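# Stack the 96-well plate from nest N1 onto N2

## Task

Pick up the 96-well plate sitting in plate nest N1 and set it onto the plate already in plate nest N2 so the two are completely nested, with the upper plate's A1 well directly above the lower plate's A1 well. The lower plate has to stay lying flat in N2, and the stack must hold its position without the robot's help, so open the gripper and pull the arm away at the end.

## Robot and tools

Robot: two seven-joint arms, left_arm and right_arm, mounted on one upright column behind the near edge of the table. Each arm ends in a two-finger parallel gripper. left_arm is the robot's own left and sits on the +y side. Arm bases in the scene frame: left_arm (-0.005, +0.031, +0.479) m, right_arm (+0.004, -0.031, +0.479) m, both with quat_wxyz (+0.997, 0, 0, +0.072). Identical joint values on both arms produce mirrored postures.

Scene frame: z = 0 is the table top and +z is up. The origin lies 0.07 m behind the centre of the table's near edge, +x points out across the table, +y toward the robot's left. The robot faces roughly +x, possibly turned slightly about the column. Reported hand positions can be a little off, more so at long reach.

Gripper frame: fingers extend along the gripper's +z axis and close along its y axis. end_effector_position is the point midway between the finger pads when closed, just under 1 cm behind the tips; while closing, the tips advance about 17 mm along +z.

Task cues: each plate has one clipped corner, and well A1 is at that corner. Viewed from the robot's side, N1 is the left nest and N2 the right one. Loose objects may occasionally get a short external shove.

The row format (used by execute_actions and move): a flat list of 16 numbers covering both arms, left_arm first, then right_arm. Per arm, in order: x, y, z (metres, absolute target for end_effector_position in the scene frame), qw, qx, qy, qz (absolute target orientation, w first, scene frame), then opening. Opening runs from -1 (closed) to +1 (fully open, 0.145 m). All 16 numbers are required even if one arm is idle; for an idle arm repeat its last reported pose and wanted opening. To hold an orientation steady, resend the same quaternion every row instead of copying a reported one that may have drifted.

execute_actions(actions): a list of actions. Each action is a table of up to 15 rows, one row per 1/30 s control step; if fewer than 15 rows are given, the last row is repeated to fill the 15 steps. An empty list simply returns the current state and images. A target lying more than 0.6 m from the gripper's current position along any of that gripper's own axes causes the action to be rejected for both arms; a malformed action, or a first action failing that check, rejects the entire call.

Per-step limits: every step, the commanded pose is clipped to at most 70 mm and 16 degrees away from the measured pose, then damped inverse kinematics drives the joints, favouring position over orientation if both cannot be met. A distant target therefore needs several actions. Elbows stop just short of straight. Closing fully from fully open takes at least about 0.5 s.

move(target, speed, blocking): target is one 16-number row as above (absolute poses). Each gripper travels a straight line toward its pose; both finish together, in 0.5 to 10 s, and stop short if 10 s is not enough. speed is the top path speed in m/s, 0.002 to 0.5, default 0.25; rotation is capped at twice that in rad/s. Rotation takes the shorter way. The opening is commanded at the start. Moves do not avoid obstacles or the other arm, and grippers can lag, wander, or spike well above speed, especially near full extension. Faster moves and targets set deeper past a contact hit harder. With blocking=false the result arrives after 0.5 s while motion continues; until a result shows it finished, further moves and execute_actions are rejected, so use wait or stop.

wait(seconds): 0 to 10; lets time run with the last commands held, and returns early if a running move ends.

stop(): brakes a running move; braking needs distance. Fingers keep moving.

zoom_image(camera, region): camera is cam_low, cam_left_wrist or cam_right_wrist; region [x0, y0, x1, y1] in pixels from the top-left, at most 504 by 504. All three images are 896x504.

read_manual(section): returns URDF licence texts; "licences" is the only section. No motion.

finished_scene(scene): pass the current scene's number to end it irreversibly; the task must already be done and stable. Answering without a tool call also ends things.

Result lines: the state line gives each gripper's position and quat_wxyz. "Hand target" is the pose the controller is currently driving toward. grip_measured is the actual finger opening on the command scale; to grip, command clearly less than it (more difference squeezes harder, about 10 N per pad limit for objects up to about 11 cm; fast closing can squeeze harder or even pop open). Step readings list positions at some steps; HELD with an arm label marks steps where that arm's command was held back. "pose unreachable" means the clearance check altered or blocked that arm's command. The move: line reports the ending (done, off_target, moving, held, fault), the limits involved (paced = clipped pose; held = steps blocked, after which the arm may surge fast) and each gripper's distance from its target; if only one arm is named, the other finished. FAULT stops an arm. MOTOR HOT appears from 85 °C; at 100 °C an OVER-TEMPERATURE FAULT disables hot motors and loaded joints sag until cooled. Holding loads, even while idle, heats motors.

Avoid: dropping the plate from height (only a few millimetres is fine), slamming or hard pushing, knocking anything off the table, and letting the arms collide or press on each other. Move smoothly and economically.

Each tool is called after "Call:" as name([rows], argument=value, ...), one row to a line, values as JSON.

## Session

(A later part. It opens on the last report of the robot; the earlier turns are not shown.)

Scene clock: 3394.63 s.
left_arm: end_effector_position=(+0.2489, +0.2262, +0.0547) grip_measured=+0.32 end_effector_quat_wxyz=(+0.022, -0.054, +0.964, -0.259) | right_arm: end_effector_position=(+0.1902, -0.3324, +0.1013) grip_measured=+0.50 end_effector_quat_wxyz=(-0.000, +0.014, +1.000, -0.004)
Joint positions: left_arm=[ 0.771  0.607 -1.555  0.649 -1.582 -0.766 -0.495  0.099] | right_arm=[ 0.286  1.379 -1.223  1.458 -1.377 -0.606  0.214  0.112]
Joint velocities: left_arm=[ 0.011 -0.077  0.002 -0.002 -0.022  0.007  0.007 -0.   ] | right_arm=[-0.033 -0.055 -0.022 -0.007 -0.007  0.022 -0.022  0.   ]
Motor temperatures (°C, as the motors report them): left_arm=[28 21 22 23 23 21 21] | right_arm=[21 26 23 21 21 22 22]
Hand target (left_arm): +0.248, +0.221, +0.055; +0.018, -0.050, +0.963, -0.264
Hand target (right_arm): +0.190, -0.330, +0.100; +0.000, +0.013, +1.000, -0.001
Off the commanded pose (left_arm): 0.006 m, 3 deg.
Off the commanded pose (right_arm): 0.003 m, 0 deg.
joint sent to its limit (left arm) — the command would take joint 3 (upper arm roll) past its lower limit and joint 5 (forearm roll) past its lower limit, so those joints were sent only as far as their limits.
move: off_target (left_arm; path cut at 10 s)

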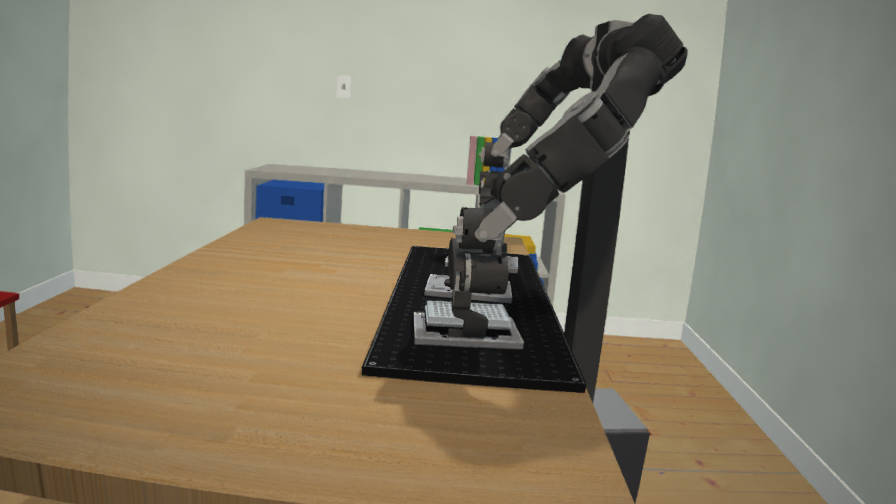

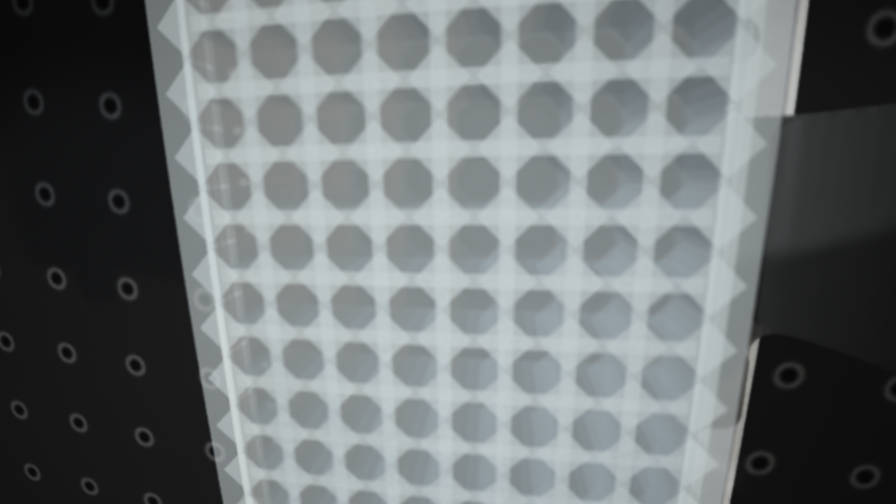

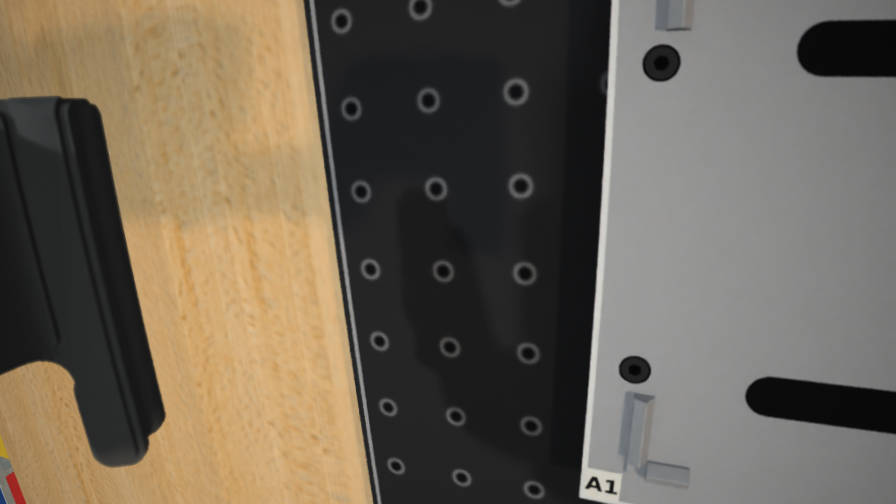

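Call:
move(target=[0.2484,0.232,0.057,0.0109,-0.0385,0.9616,-0.2714,0.32,0.19,-0.33,0.10,0,0.0131,0.9999,0,0.5], speed=0.01)

Call:
move(target=[0.254,0.233,0.058,0.0,0.0,0.9623,-0.272,0.32,0.19,-0.33,0.10,0,0.0131,0.9999,0,0.5], speed=0.01)

Scene clock: 3455.63 s.
left_arm: end_effector_position=(+0.2480, +0.2317, +0.0560) grip_measured=+0.32 end_effector_quat_wxyz=(+0.023, -0.058, +0.964, -0.257) | right_arm: end_effector_position=(+0.1902, -0.3324, +0.1013) grip_measured=+0.50 end_effector_quat_wxyz=(-0.000, +0.014, +1.000, -0.004)
Joint positions: left_arm=[ 0.773  0.621 -1.555  0.651 -1.582 -0.767 -0.501  0.099] | right_arm=[ 0.286  1.379 -1.223  1.458 -1.377 -0.606  0.214  0.112]
Joint velocities: left_arm=[-0.033 -0.011  0.002  0.002  0.051  0.007 -0.051  0.   ] | right_arm=[-0.077  0.011 -0.012  0.002 -0.022 -0.007 -0.066 -0.   ]
Motor temperatures (°C, as the motors report them): left_arm=[28 21 22 23 23 21 21] | right_arm=[21 26 23 21 21 22 22]
Hand target (left_arm): +0.248, +0.232, +0.057; +0.023, -0.058, +0.964, -0.259
Hand target (right_arm): +0.190, -0.330, +0.100; +0.000, +0.013, +1.000, -0.000
Off the commanded pose (left_arm): 0.001 m, 3 deg.
Off the commanded pose (right_arm): 0.003 m, 0 deg.
joint sent to its limit (left arm) — the command would take joint 3 (upper arm roll) past its lower limit and joint 5 (forearm roll) past its lower limit, so those joints were sent only as far as their limits.
move: off_target (left_arm)

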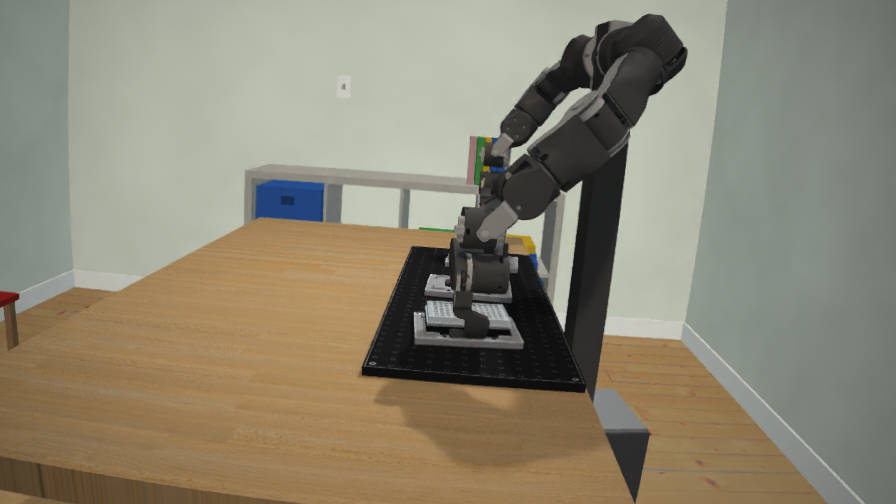

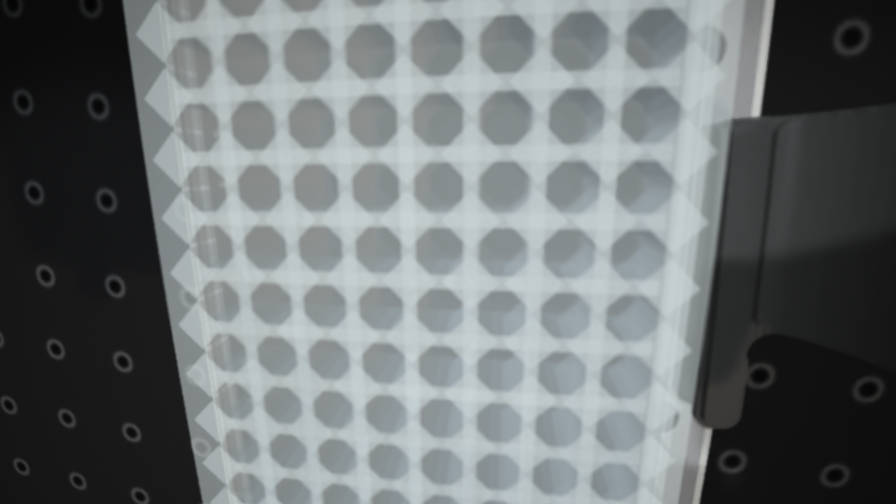

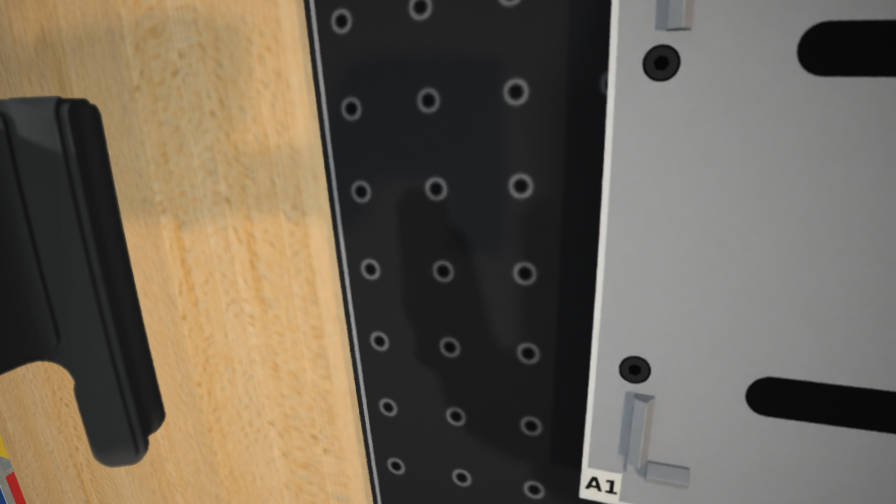

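Scene clock: 3462.30 s.
left_arm: end_effector_position=(+0.2531, +0.2325, +0.0580) grip_measured=+0.32 end_effector_quat_wxyz=(+0.028, -0.051, +0.968, -0.245) | right_arm: end_effector_position=(+0.1902, -0.3324, +0.1013) grip_measured=+0.50 end_effector_quat_wxyz=(-0.000, +0.014, +1.000, -0.004)
Joint positions: left_arm=[ 0.787  0.621 -1.555  0.667 -1.582 -0.767 -0.464  0.099] | right_arm=[ 0.286  1.379 -1.223  1.458 -1.377 -0.606  0.214  0.112]
Joint velocities: left_arm=[-0.055  0.055  0.007 -0.007  0.066 -0.022 -0.051 -0.   ] | right_arm=[-0.011  0.011  0.002 -0.007 -0.022  0.051  0.007 -0.   ]
Motor temperatures (°C, as the motors report them): left_arm=[28 21 22 23 23 21 21] | right_arm=[21 26 23 21 21 22 22]
Hand target (left_arm): +0.254, +0.233, +0.058; +0.028, -0.050, +0.969, -0.242
Hand target (right_arm): +0.190, -0.330, +0.100; +0.000, +0.013, +1.000, -0.000
Off the commanded pose (left_arm): 0.001 m, 7 deg.
Off the commanded pose (right_arm): 0.003 m, 0 deg.
joint sent to its limit (left arm) — the command would take joint 3 (upper arm roll) past its lower limit and joint 5 (forearm roll) past its lower limit, so those joints were sent only as far as their limits.
move: off_target (left_arm)

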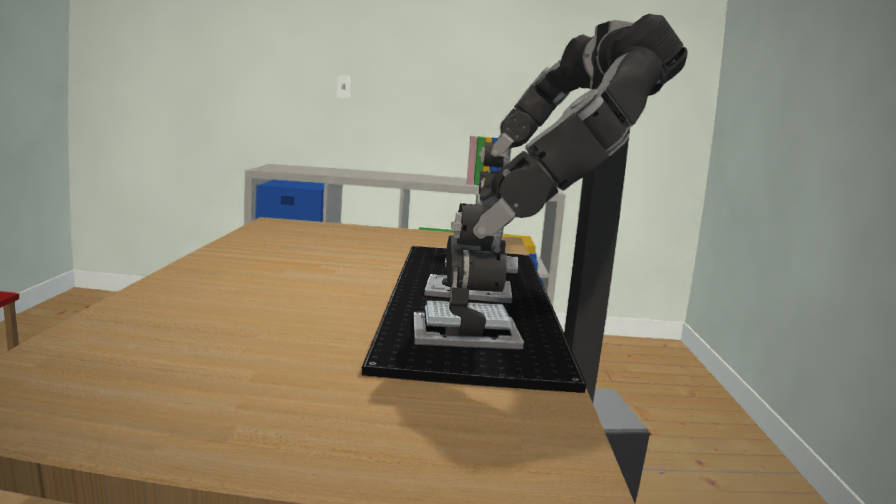

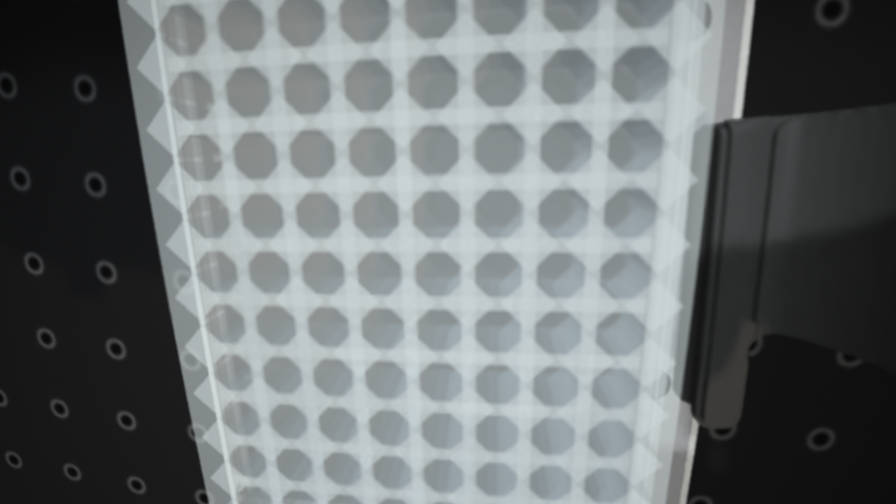

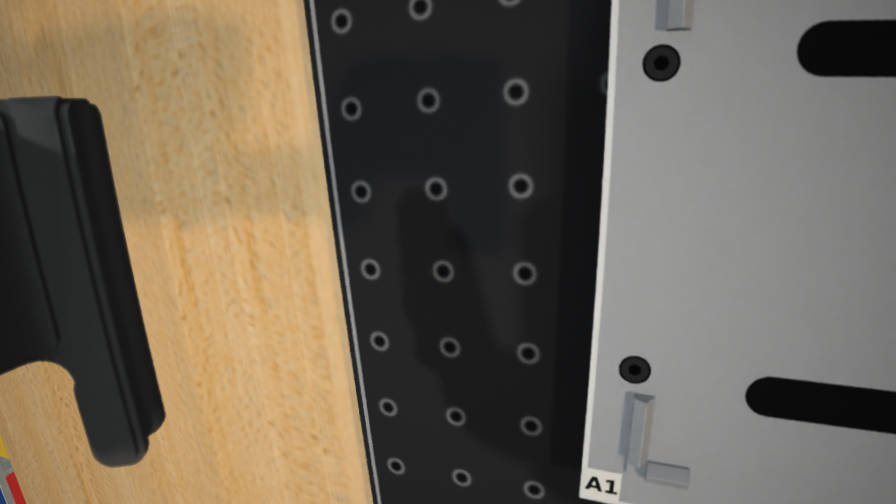

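Call:
move(target=[0.25,0.233,0.095,0.0109,-0.0385,0.9616,-0.2714,0.35,0.19,-0.33,0.10,0,0.0131,0.9999,0,0.5], speed=0.04)

Call:
move(target=[0.25,0.224,0.095,-0.0109,-0.0385,0.9616,0.2714,0.35,0.19,-0.33,0.10,0,0.0131,0.9999,0,0.5], speed=0.1)

Scene clock: 3545.57 s.
left_arm: end_effector_position=(+0.2504, +0.2327, +0.0956) grip_measured=+0.35 end_effector_quat_wxyz=(+0.049, -0.037, +0.960, -0.274) | right_arm: end_effector_position=(+0.1902, -0.3324, +0.1013) grip_measured=+0.50 end_effector_quat_wxyz=(-0.000, +0.014, +1.000, -0.004)
Joint positions: left_arm=[ 0.833  0.797 -1.555  0.934 -1.514 -0.771 -0.418  0.101] | right_arm=[ 0.286  1.379 -1.223  1.458 -1.377 -0.606  0.214  0.112]
Joint velocities: left_arm=[ 0.055 -0.055 -0.007  0.012  0.051  0.007  0.007 -0.   ] | right_arm=[-0.033 -0.033 -0.012  0.007  0.022  0.022  0.007  0.   ]
Motor temperatures (°C, as the motors report them): left_arm=[29 21 22 23 23 21 21] | right_arm=[21 26 23 21 21 22 22]
Hand target (left_arm): +0.250, +0.233, +0.096; +0.048, -0.037, +0.960, -0.272
Hand target (right_arm): +0.190, -0.330, +0.100; +0.000, +0.013, +1.000, -0.000
Off the commanded pose (left_arm): 0.001 m, 4 deg.
Off the commanded pose (right_arm): 0.003 m, 0 deg.
joint sent to its limit (left arm) — the command would take joint 3 (upper arm roll) past its lower limit and joint 6 (wrist pitch) past its lower limit, so those joints were sent only as far as their limits.
move: off_target (left_arm)

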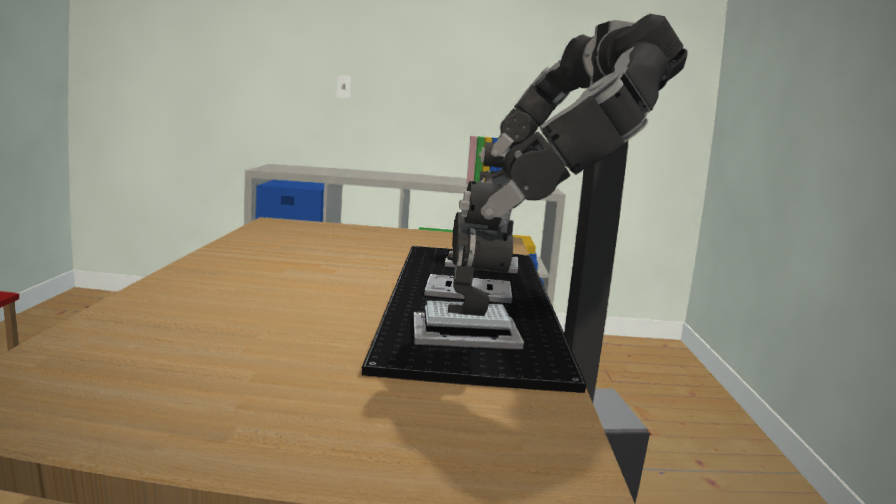

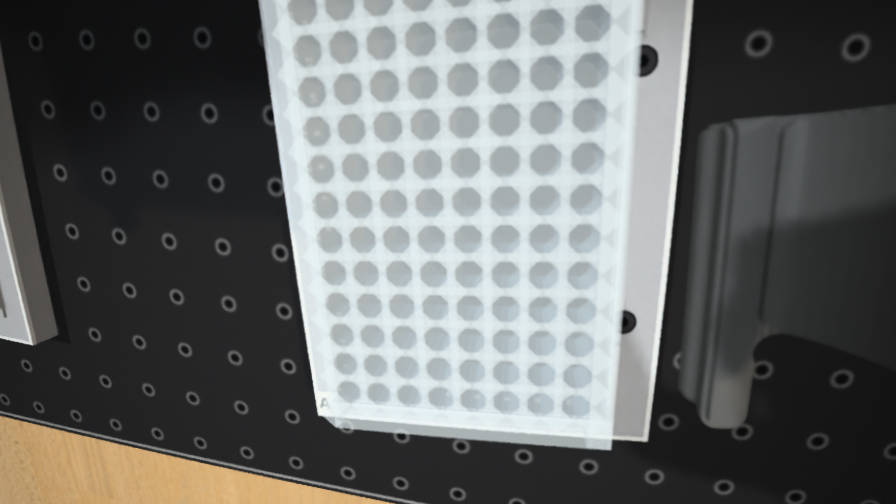

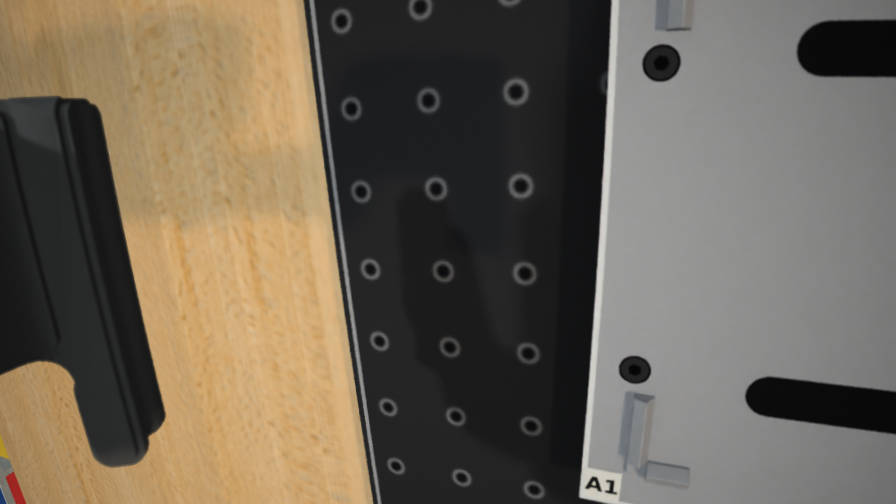

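Scene clock: 3551.37 s.
left_arm: end_effector_position=(+0.2504, +0.2222, +0.0944) grip_measured=+0.35 end_effector_quat_wxyz=(-0.013, -0.043, +0.963, +0.265) | right_arm: end_effector_position=(+0.1902, -0.3324, +0.1013) grip_measured=+0.50 end_effector_quat_wxyz=(-0.000, +0.014, +1.000, -0.004)
Joint positions: left_arm=[ 0.835  0.405 -1.555  1.108 -0.992 -0.657  1.423  0.101] | right_arm=[ 0.286  1.379 -1.223  1.458 -1.377 -0.606  0.214  0.112]
Joint velocities: left_arm=[-0.077  0.033 -0.002  0.017  0.007  0.022  0.022 -0.   ] | right_arm=[-0.077 -0.033 -0.002 -0.012 -0.037 -0.051  0.022 -0.   ]
Motor temperatures (°C, as the motors report them): left_arm=[29 21 22 23 23 21 21] | right_arm=[21 26 23 21 21 22 22]
Hand target (left_arm): +0.249, +0.224, +0.094; -0.014, -0.044, +0.962, +0.269
Hand target (right_arm): +0.190, -0.330, +0.100; +0.000, +0.013, +1.000, -0.000
Off the commanded pose (left_arm): 0.002 m, 1 deg.
Off the commanded pose (right_arm): 0.003 m, 0 deg.
move: done

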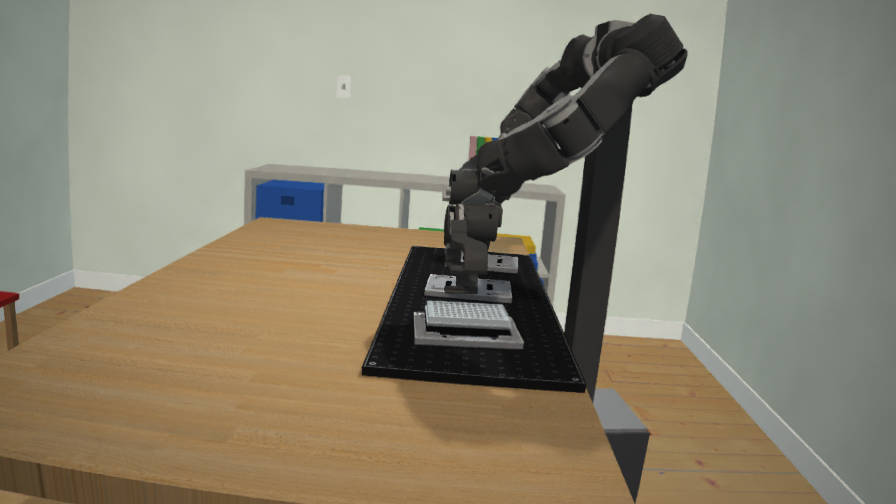

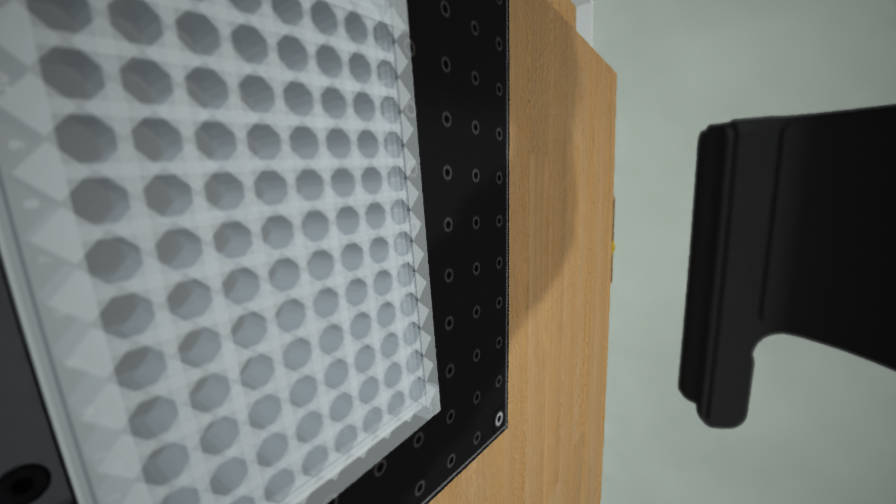

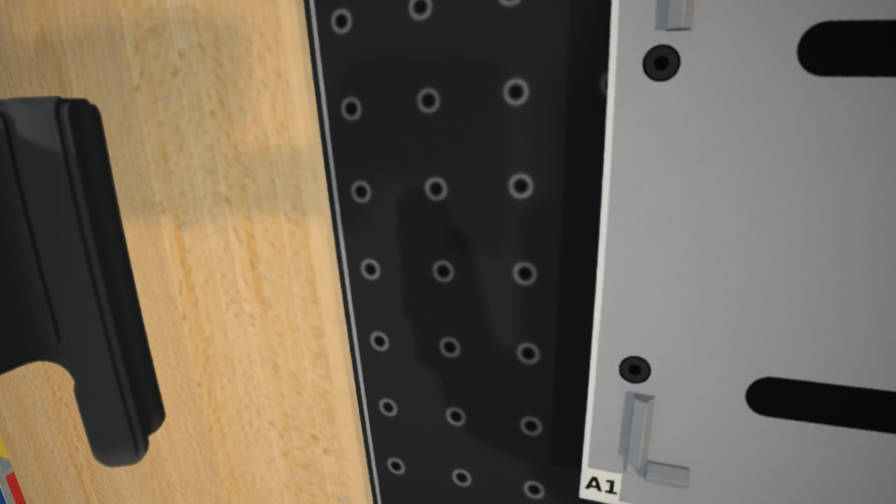

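Call:
zoom_image(camera="cam_low", region=[405, 295, 535, 355])

Region (405, 295, 535, 355) of cam_low's 896x504 image, scaled by 3.877, with more detail than that image has; it fills the top 233 rows of this view, and the rest is white.

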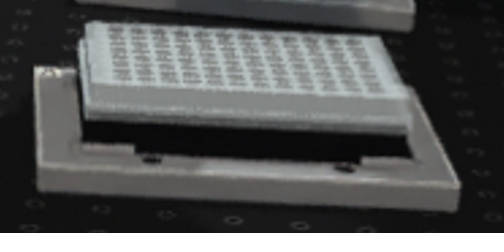

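Call:
move(target=[0.25,0.225,0.062,-0.0109,-0.0385,0.9616,0.2714,0.35,0.19,-0.33,0.10,0,0.0131,0.9999,0,0.5], speed=0.025)

Scene clock: 3566.50 s.
left_arm: end_effector_position=(+0.2509, +0.2249, +0.0626) grip_measured=+0.35 end_effector_quat_wxyz=(-0.010, -0.041, +0.961, +0.272) | right_arm: end_effector_position=(+0.1902, -0.3324, +0.1013) grip_measured=+0.50 end_effector_quat_wxyz=(-0.000, +0.014, +1.000, -0.004)
Joint positions: left_arm=[ 0.773  0.31  -1.555  0.896 -1.142 -0.67   1.27   0.101] | right_arm=[ 0.286  1.379 -1.223  1.458 -1.377 -0.606  0.214  0.112]
Joint velocities: left_arm=[-0.011 -0.011 -0.002  0.017 -0.095 -0.051 -0.037  0.   ] | right_arm=[ 0.011  0.055  0.012  0.012  0.007  0.022  0.007 -0.   ]
Motor temperatures (°C, as the motors report them): left_arm=[28 21 22 23 23 21 21] | right_arm=[21 26 23 21 21 22 22]
Hand target (left_arm): +0.250, +0.224, +0.062; -0.011, -0.038, +0.962, +0.271
Hand target (right_arm): +0.190, -0.330, +0.100; +0.000, +0.013, +1.000, -0.000
Off the commanded pose (left_arm): 0.001 m, 0 deg.
Off the commanded pose (right_arm): 0.003 m, 0 deg.
move: done

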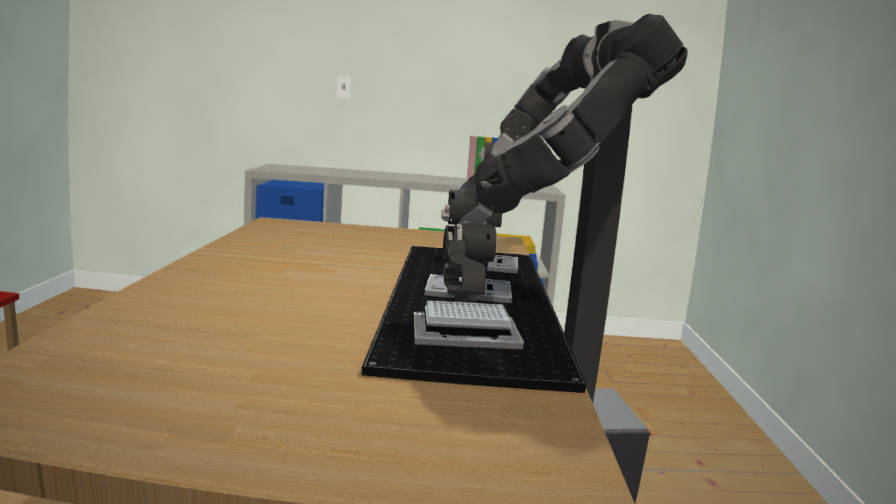

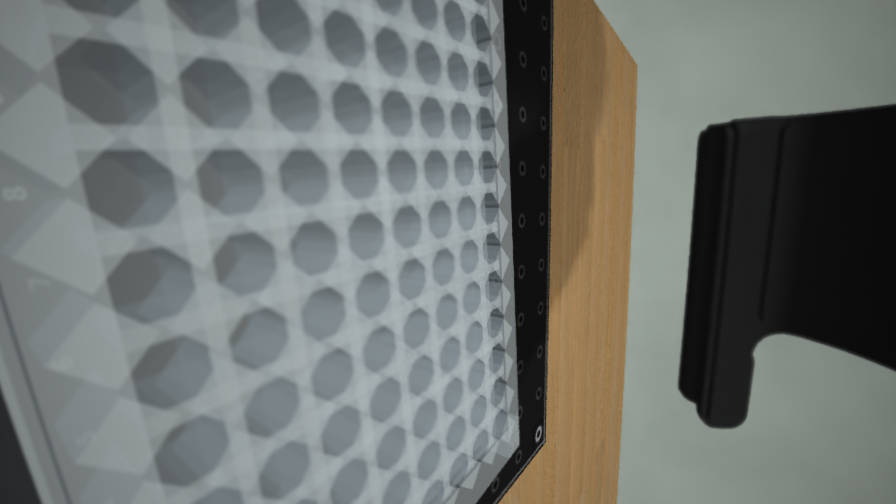

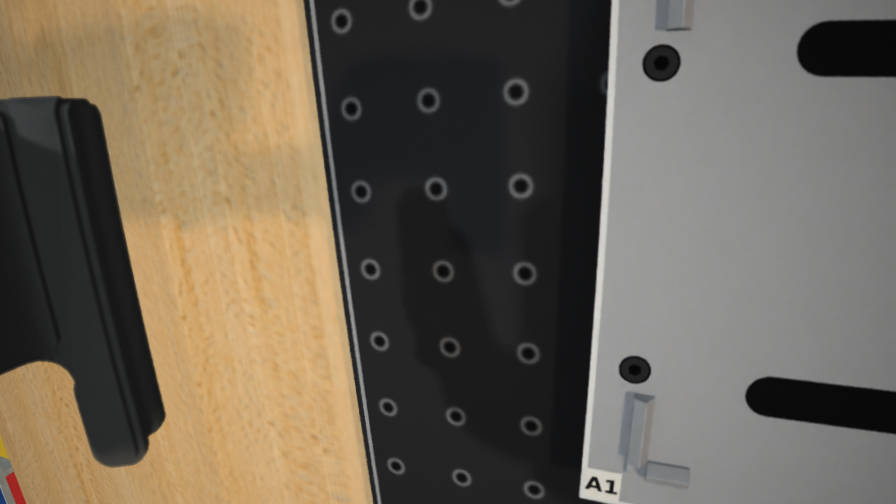

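Call:
move(target=[0.25,0.225,0.051,-0.0109,-0.0385,0.9616,0.2714,0.4,0.19,-0.33,0.10,0,0.0131,0.9999,0,0.5], speed=0.003)

Scene clock: 3586.70 s.
left_arm: end_effector_position=(+0.2532, +0.2259, +0.0580) grip_measured=+0.40 end_effector_quat_wxyz=(-0.014, -0.030, +0.960, +0.279) | right_arm: end_effector_position=(+0.1902, -0.3324, +0.1013) grip_measured=+0.50 end_effector_quat_wxyz=(-0.000, +0.014, +1.000, -0.004)
Joint positions: left_arm=[ 0.764  0.275 -1.548  0.828 -1.183 -0.703  1.241  0.104] | right_arm=[ 0.286  1.379 -1.223  1.458 -1.377 -0.606  0.214  0.112]
Joint velocities: left_arm=[ 0.077 -0.033  0.002  0.007 -0.081 -0.051  0.037 -0.   ] | right_arm=[-0.033 -0.165 -0.002 -0.007 -0.007  0.051 -0.037  0.   ]
Motor temperatures (°C, as the motors report them): left_arm=[28 21 22 23 23 21 21] | right_arm=[21 26 23 21 21 22 22]
Hand target (left_arm): +0.250, +0.225, +0.052; -0.011, -0.038, +0.962, +0.272
Hand target (right_arm): +0.190, -0.330, +0.100; +0.000, +0.013, +1.000, -0.000
Off the commanded pose (left_arm): 0.008 m, 1 deg.
Off the commanded pose (right_arm): 0.003 m, 0 deg.
move: off_target (left_arm)

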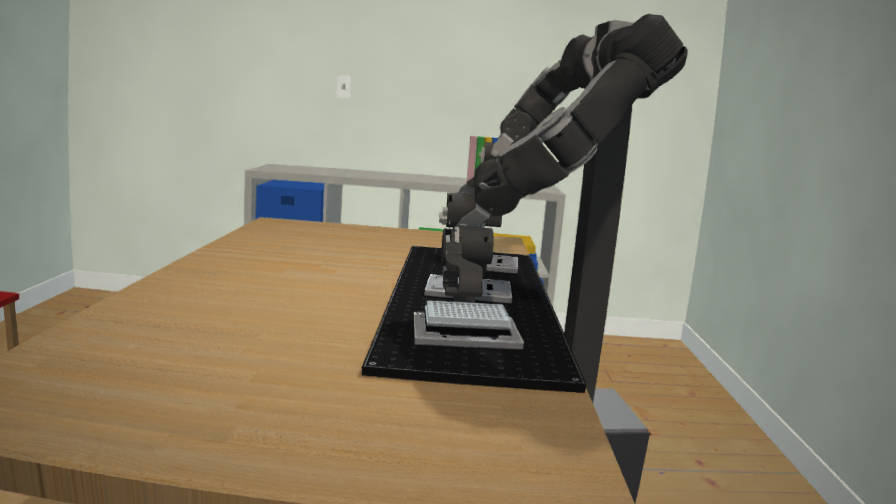

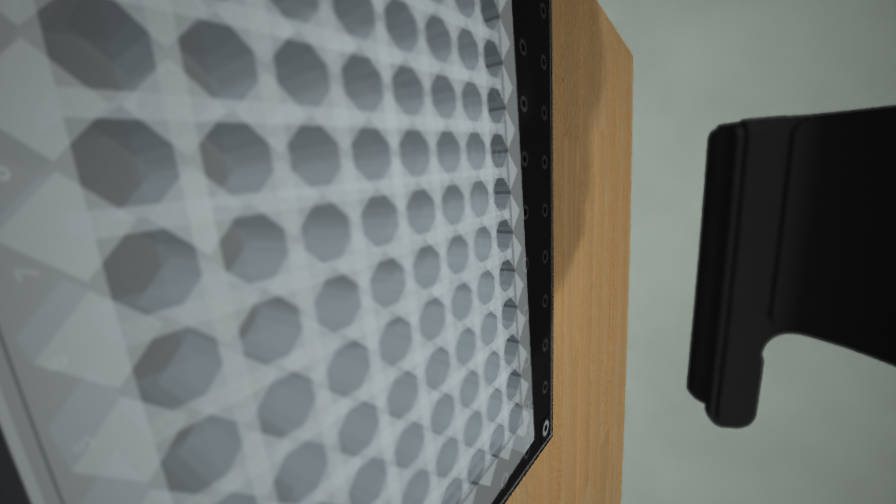

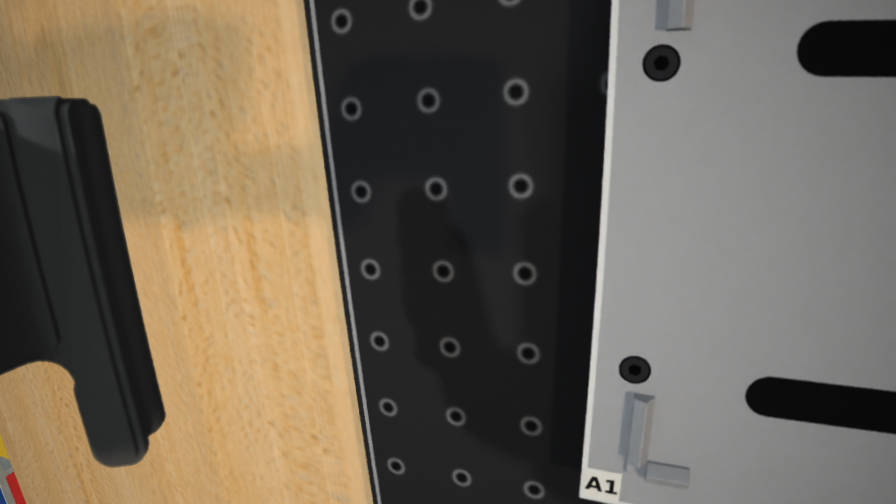

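Call:
move(target=[0.25,0.226,0.0592,-0.0109,-0.0385,0.9616,0.2714,0.4,0.19,-0.33,0.10,0,0.0131,0.9999,0,0.5], speed=0.004)

Scene clock: 3619.10 s.
left_arm: end_effector_position=(+0.2512, +0.2257, +0.0595) grip_measured=+0.40 end_effector_quat_wxyz=(-0.010, -0.038, +0.962, +0.270) | right_arm: end_effector_position=(+0.1902, -0.3324, +0.1013) grip_measured=+0.50 end_effector_quat_wxyz=(-0.000, +0.014, +1.000, -0.004)
Joint positions: left_arm=[ 0.766  0.304 -1.548  0.875 -1.164 -0.681  1.245  0.105] | right_arm=[ 0.286  1.379 -1.223  1.458 -1.377 -0.606  0.214  0.112]
Joint velocities: left_arm=[ 0.011  0.033  0.007 -0.002  0.022 -0.081 -0.022  0.   ] | right_arm=[-0.077 -0.011  0.007 -0.007  0.007 -0.081 -0.066  0.   ]
Motor temperatures (°C, as the motors report them): left_arm=[27 21 22 23 24 22 22] | right_arm=[21 26 23 21 21 22 22]
Hand target (left_arm): +0.250, +0.226, +0.059; -0.011, -0.039, +0.962, +0.272
Hand target (right_arm): +0.190, -0.330, +0.100; +0.000, +0.013, +1.000, -0.000
Off the commanded pose (left_arm): 0.001 m, 0 deg.
Off the commanded pose (right_arm): 0.003 m, 0 deg.
move: done

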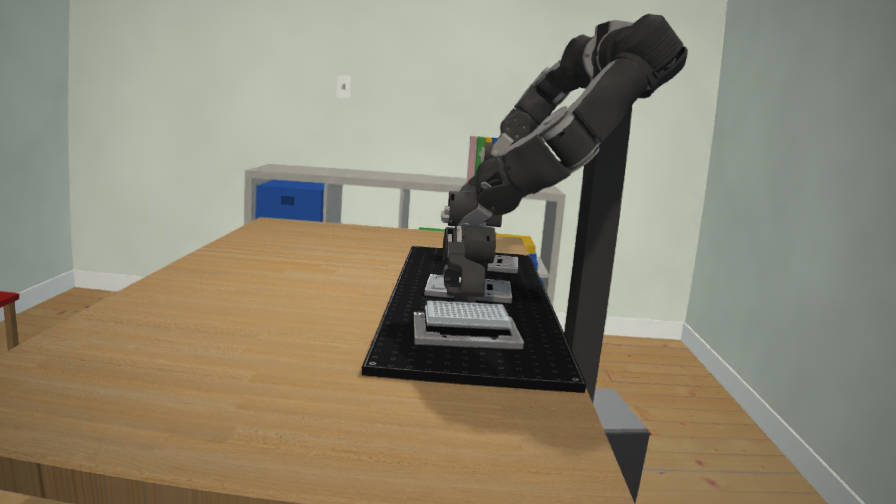

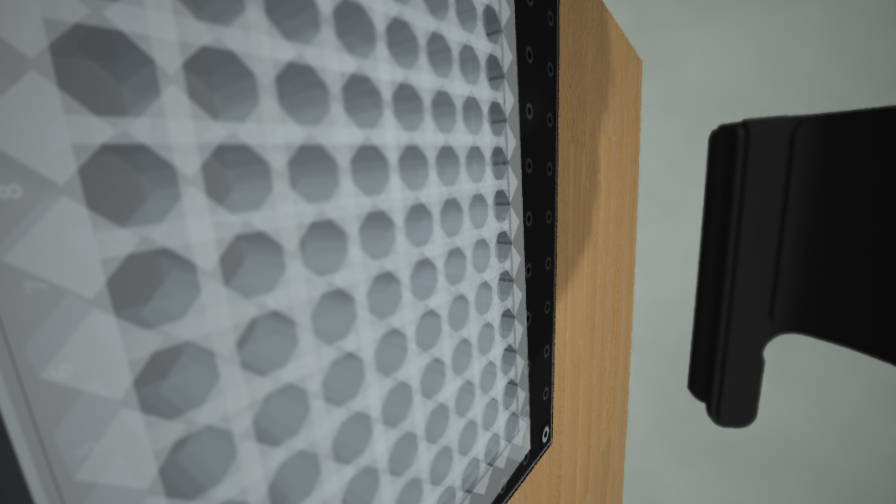

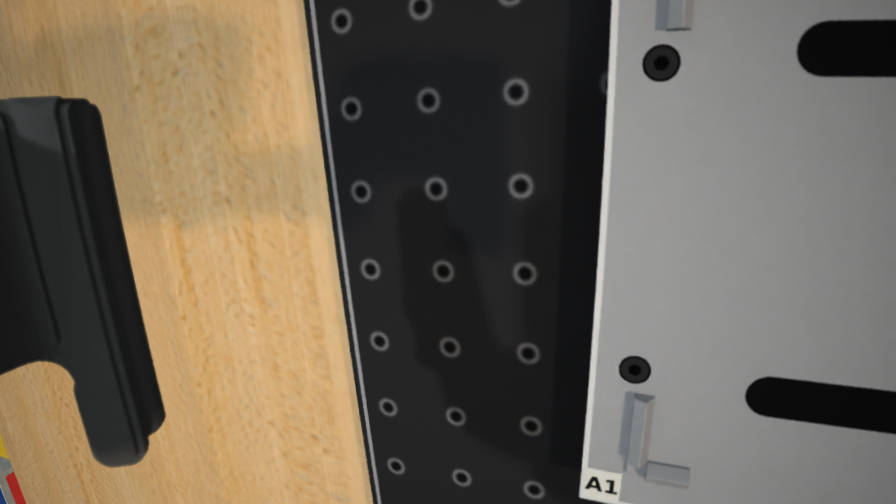

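Call:
move(target=[0.25,0.233,0.0585,-0.0109,-0.0385,0.9616,0.2714,0.4,0.19,-0.33,0.10,0,0.0131,0.9999,0,0.5], speed=0.002)

Scene clock: 3631.20 s.
left_arm: end_effector_position=(+0.2510, +0.2318, +0.0592) grip_measured=+0.40 end_effector_quat_wxyz=(-0.009, -0.040, +0.962, +0.271) | right_arm: end_effector_position=(+0.1902, -0.3324, +0.1013) grip_measured=+0.50 end_effector_quat_wxyz=(-0.000, +0.014, +1.000, -0.004)
Joint positions: left_arm=[ 0.766  0.318 -1.548  0.875 -1.173 -0.682  1.231  0.105] | right_arm=[ 0.286  1.379 -1.223  1.458 -1.377 -0.606  0.214  0.112]
Joint velocities: left_arm=[ 0.011 -0.077  0.022  0.007  0.007 -0.022 -0.022  0.   ] | right_arm=[ 0.011  0.033 -0.012 -0.002  0.007 -0.022  0.007  0.   ]
Motor temperatures (°C, as the motors report them): left_arm=[28 21 22 23 24 22 22] | right_arm=[21 26 23 21 21 22 22]
Hand target (left_arm): +0.250, +0.233, +0.058; -0.011, -0.038, +0.962, +0.271
Hand target (right_arm): +0.190, -0.330, +0.100; +0.000, +0.013, +1.000, -0.000
Off the commanded pose (left_arm): 0.002 m, 0 deg.
Off the commanded pose (right_arm): 0.003 m, 0 deg.
move: done

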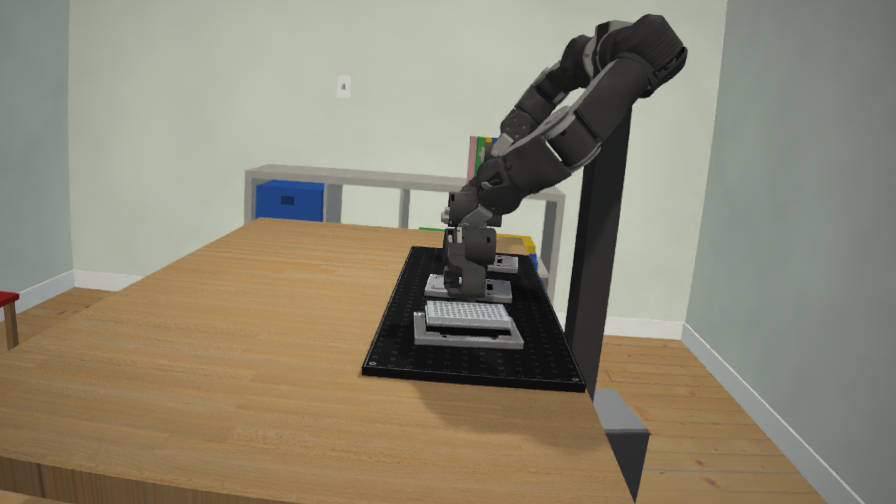

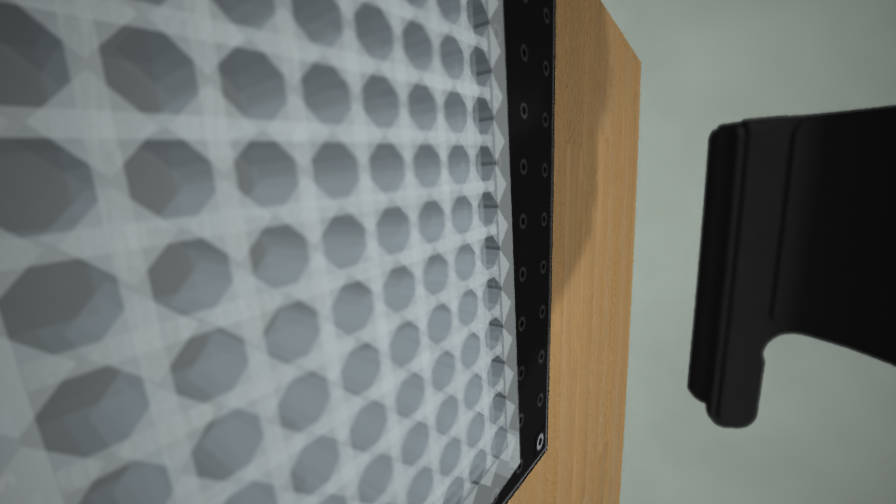

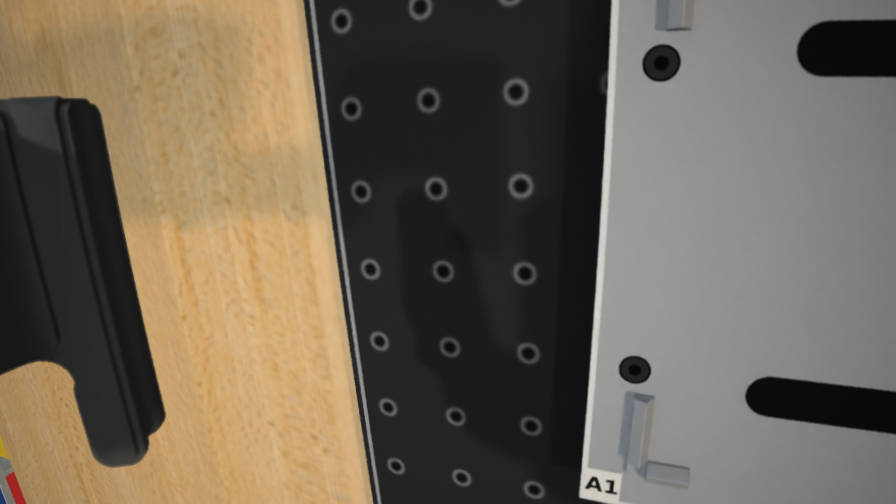

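Call:
move(target=[0.25,0.2385,0.0582,-0.0109,-0.0385,0.9616,0.2714,0.4,0.19,-0.33,0.10,0,0.0131,0.9999,0,0.5], speed=0.002)

Scene clock: 3640.17 s.
left_arm: end_effector_position=(+0.2500, +0.2331, +0.0572) grip_measured=+0.40 end_effector_quat_wxyz=(-0.010, -0.040, +0.964, +0.263) | right_arm: end_effector_position=(+0.1902, -0.3324, +0.1013) grip_measured=+0.50 end_effector_quat_wxyz=(-0.000, +0.014, +1.000, -0.004)
Joint positions: left_arm=[ 0.766  0.327 -1.554  0.875 -1.174 -0.684  1.205  0.105] | right_arm=[ 0.286  1.379 -1.223  1.458 -1.377 -0.606  0.214  0.112]
Joint velocities: left_arm=[-0.033 -0.033 -0.002 -0.007  0.007  0.022 -0.037  0.   ] | right_arm=[-0.055 -0.011 -0.007 -0.007  0.066 -0.007 -0.066  0.   ]
Motor temperatures (°C, as the motors report them): left_arm=[28 21 22 23 24 22 22] | right_arm=[21 26 23 21 21 22 22]
Hand target (left_arm): +0.250, +0.238, +0.058; -0.011, -0.038, +0.962, +0.271
Hand target (right_arm): +0.190, -0.330, +0.100; +0.000, +0.013, +1.000, -0.000
Off the commanded pose (left_arm): 0.005 m, 1 deg.
Off the commanded pose (right_arm): 0.003 m, 0 deg.
joint sent to its limit (left arm) — the command would take joint 3 (upper arm roll) past its lower limit, so that joint was sent only as far as its limit.
move: off_target (left_arm)

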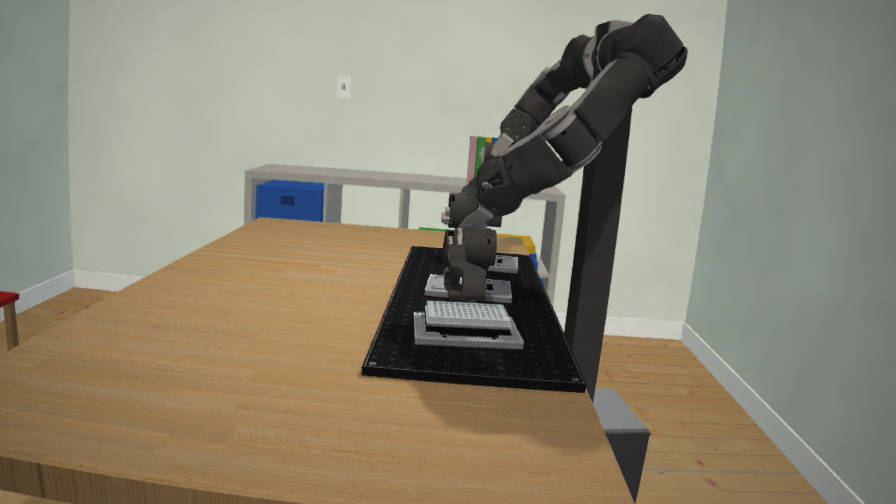

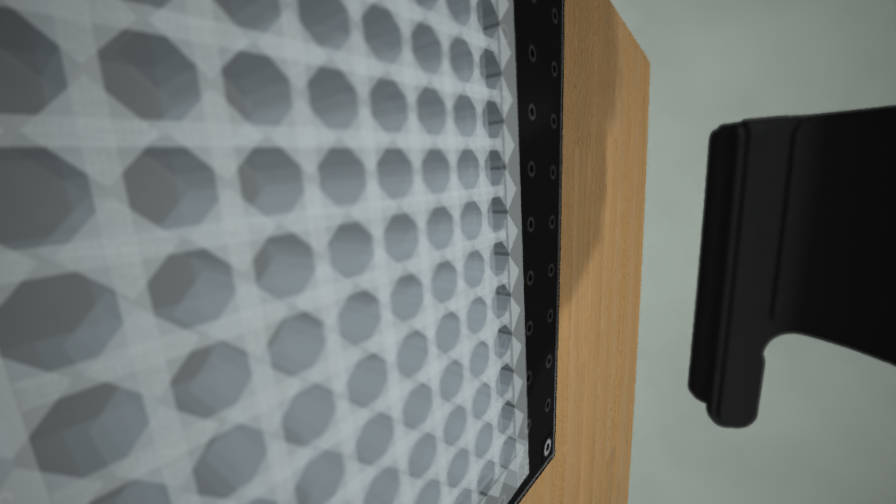

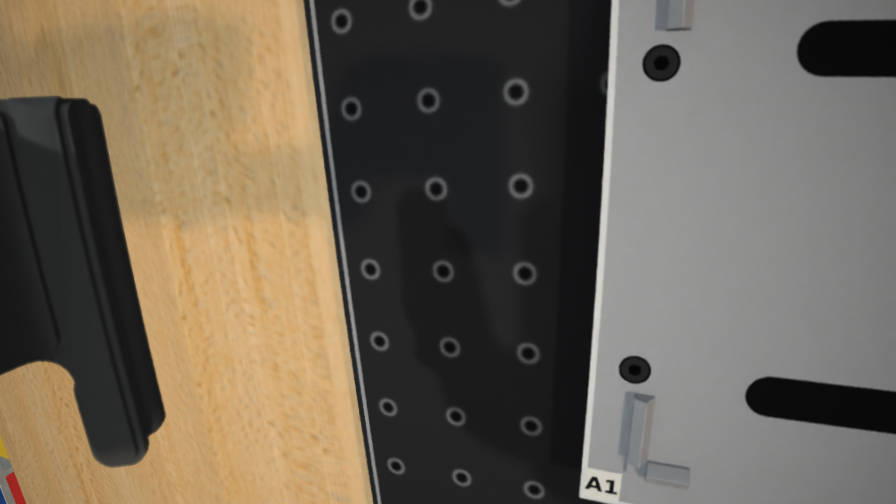

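Call:
zoom_image(camera="cam_low", region=[405, 295, 535, 355])

Region (405, 295, 535, 355) of cam_low's 896x504 image, scaled by 3.877, with more detail than that image has; it fills the top 233 rows of this view, and the rest is white.

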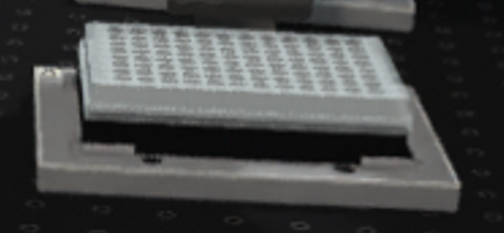

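Call:
zoom_image(camera="cam_low", region=[450, 310, 490, 345])

Region (450, 310, 490, 345) of cam_low's 896x504 image, scaled by 12.600, with more detail than that image has; it fills the top 441 rows of this view, and the rest is white.

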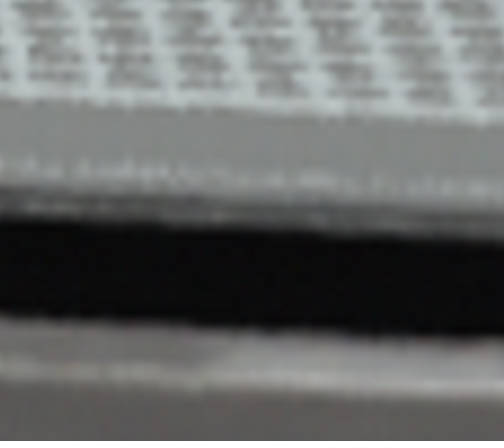

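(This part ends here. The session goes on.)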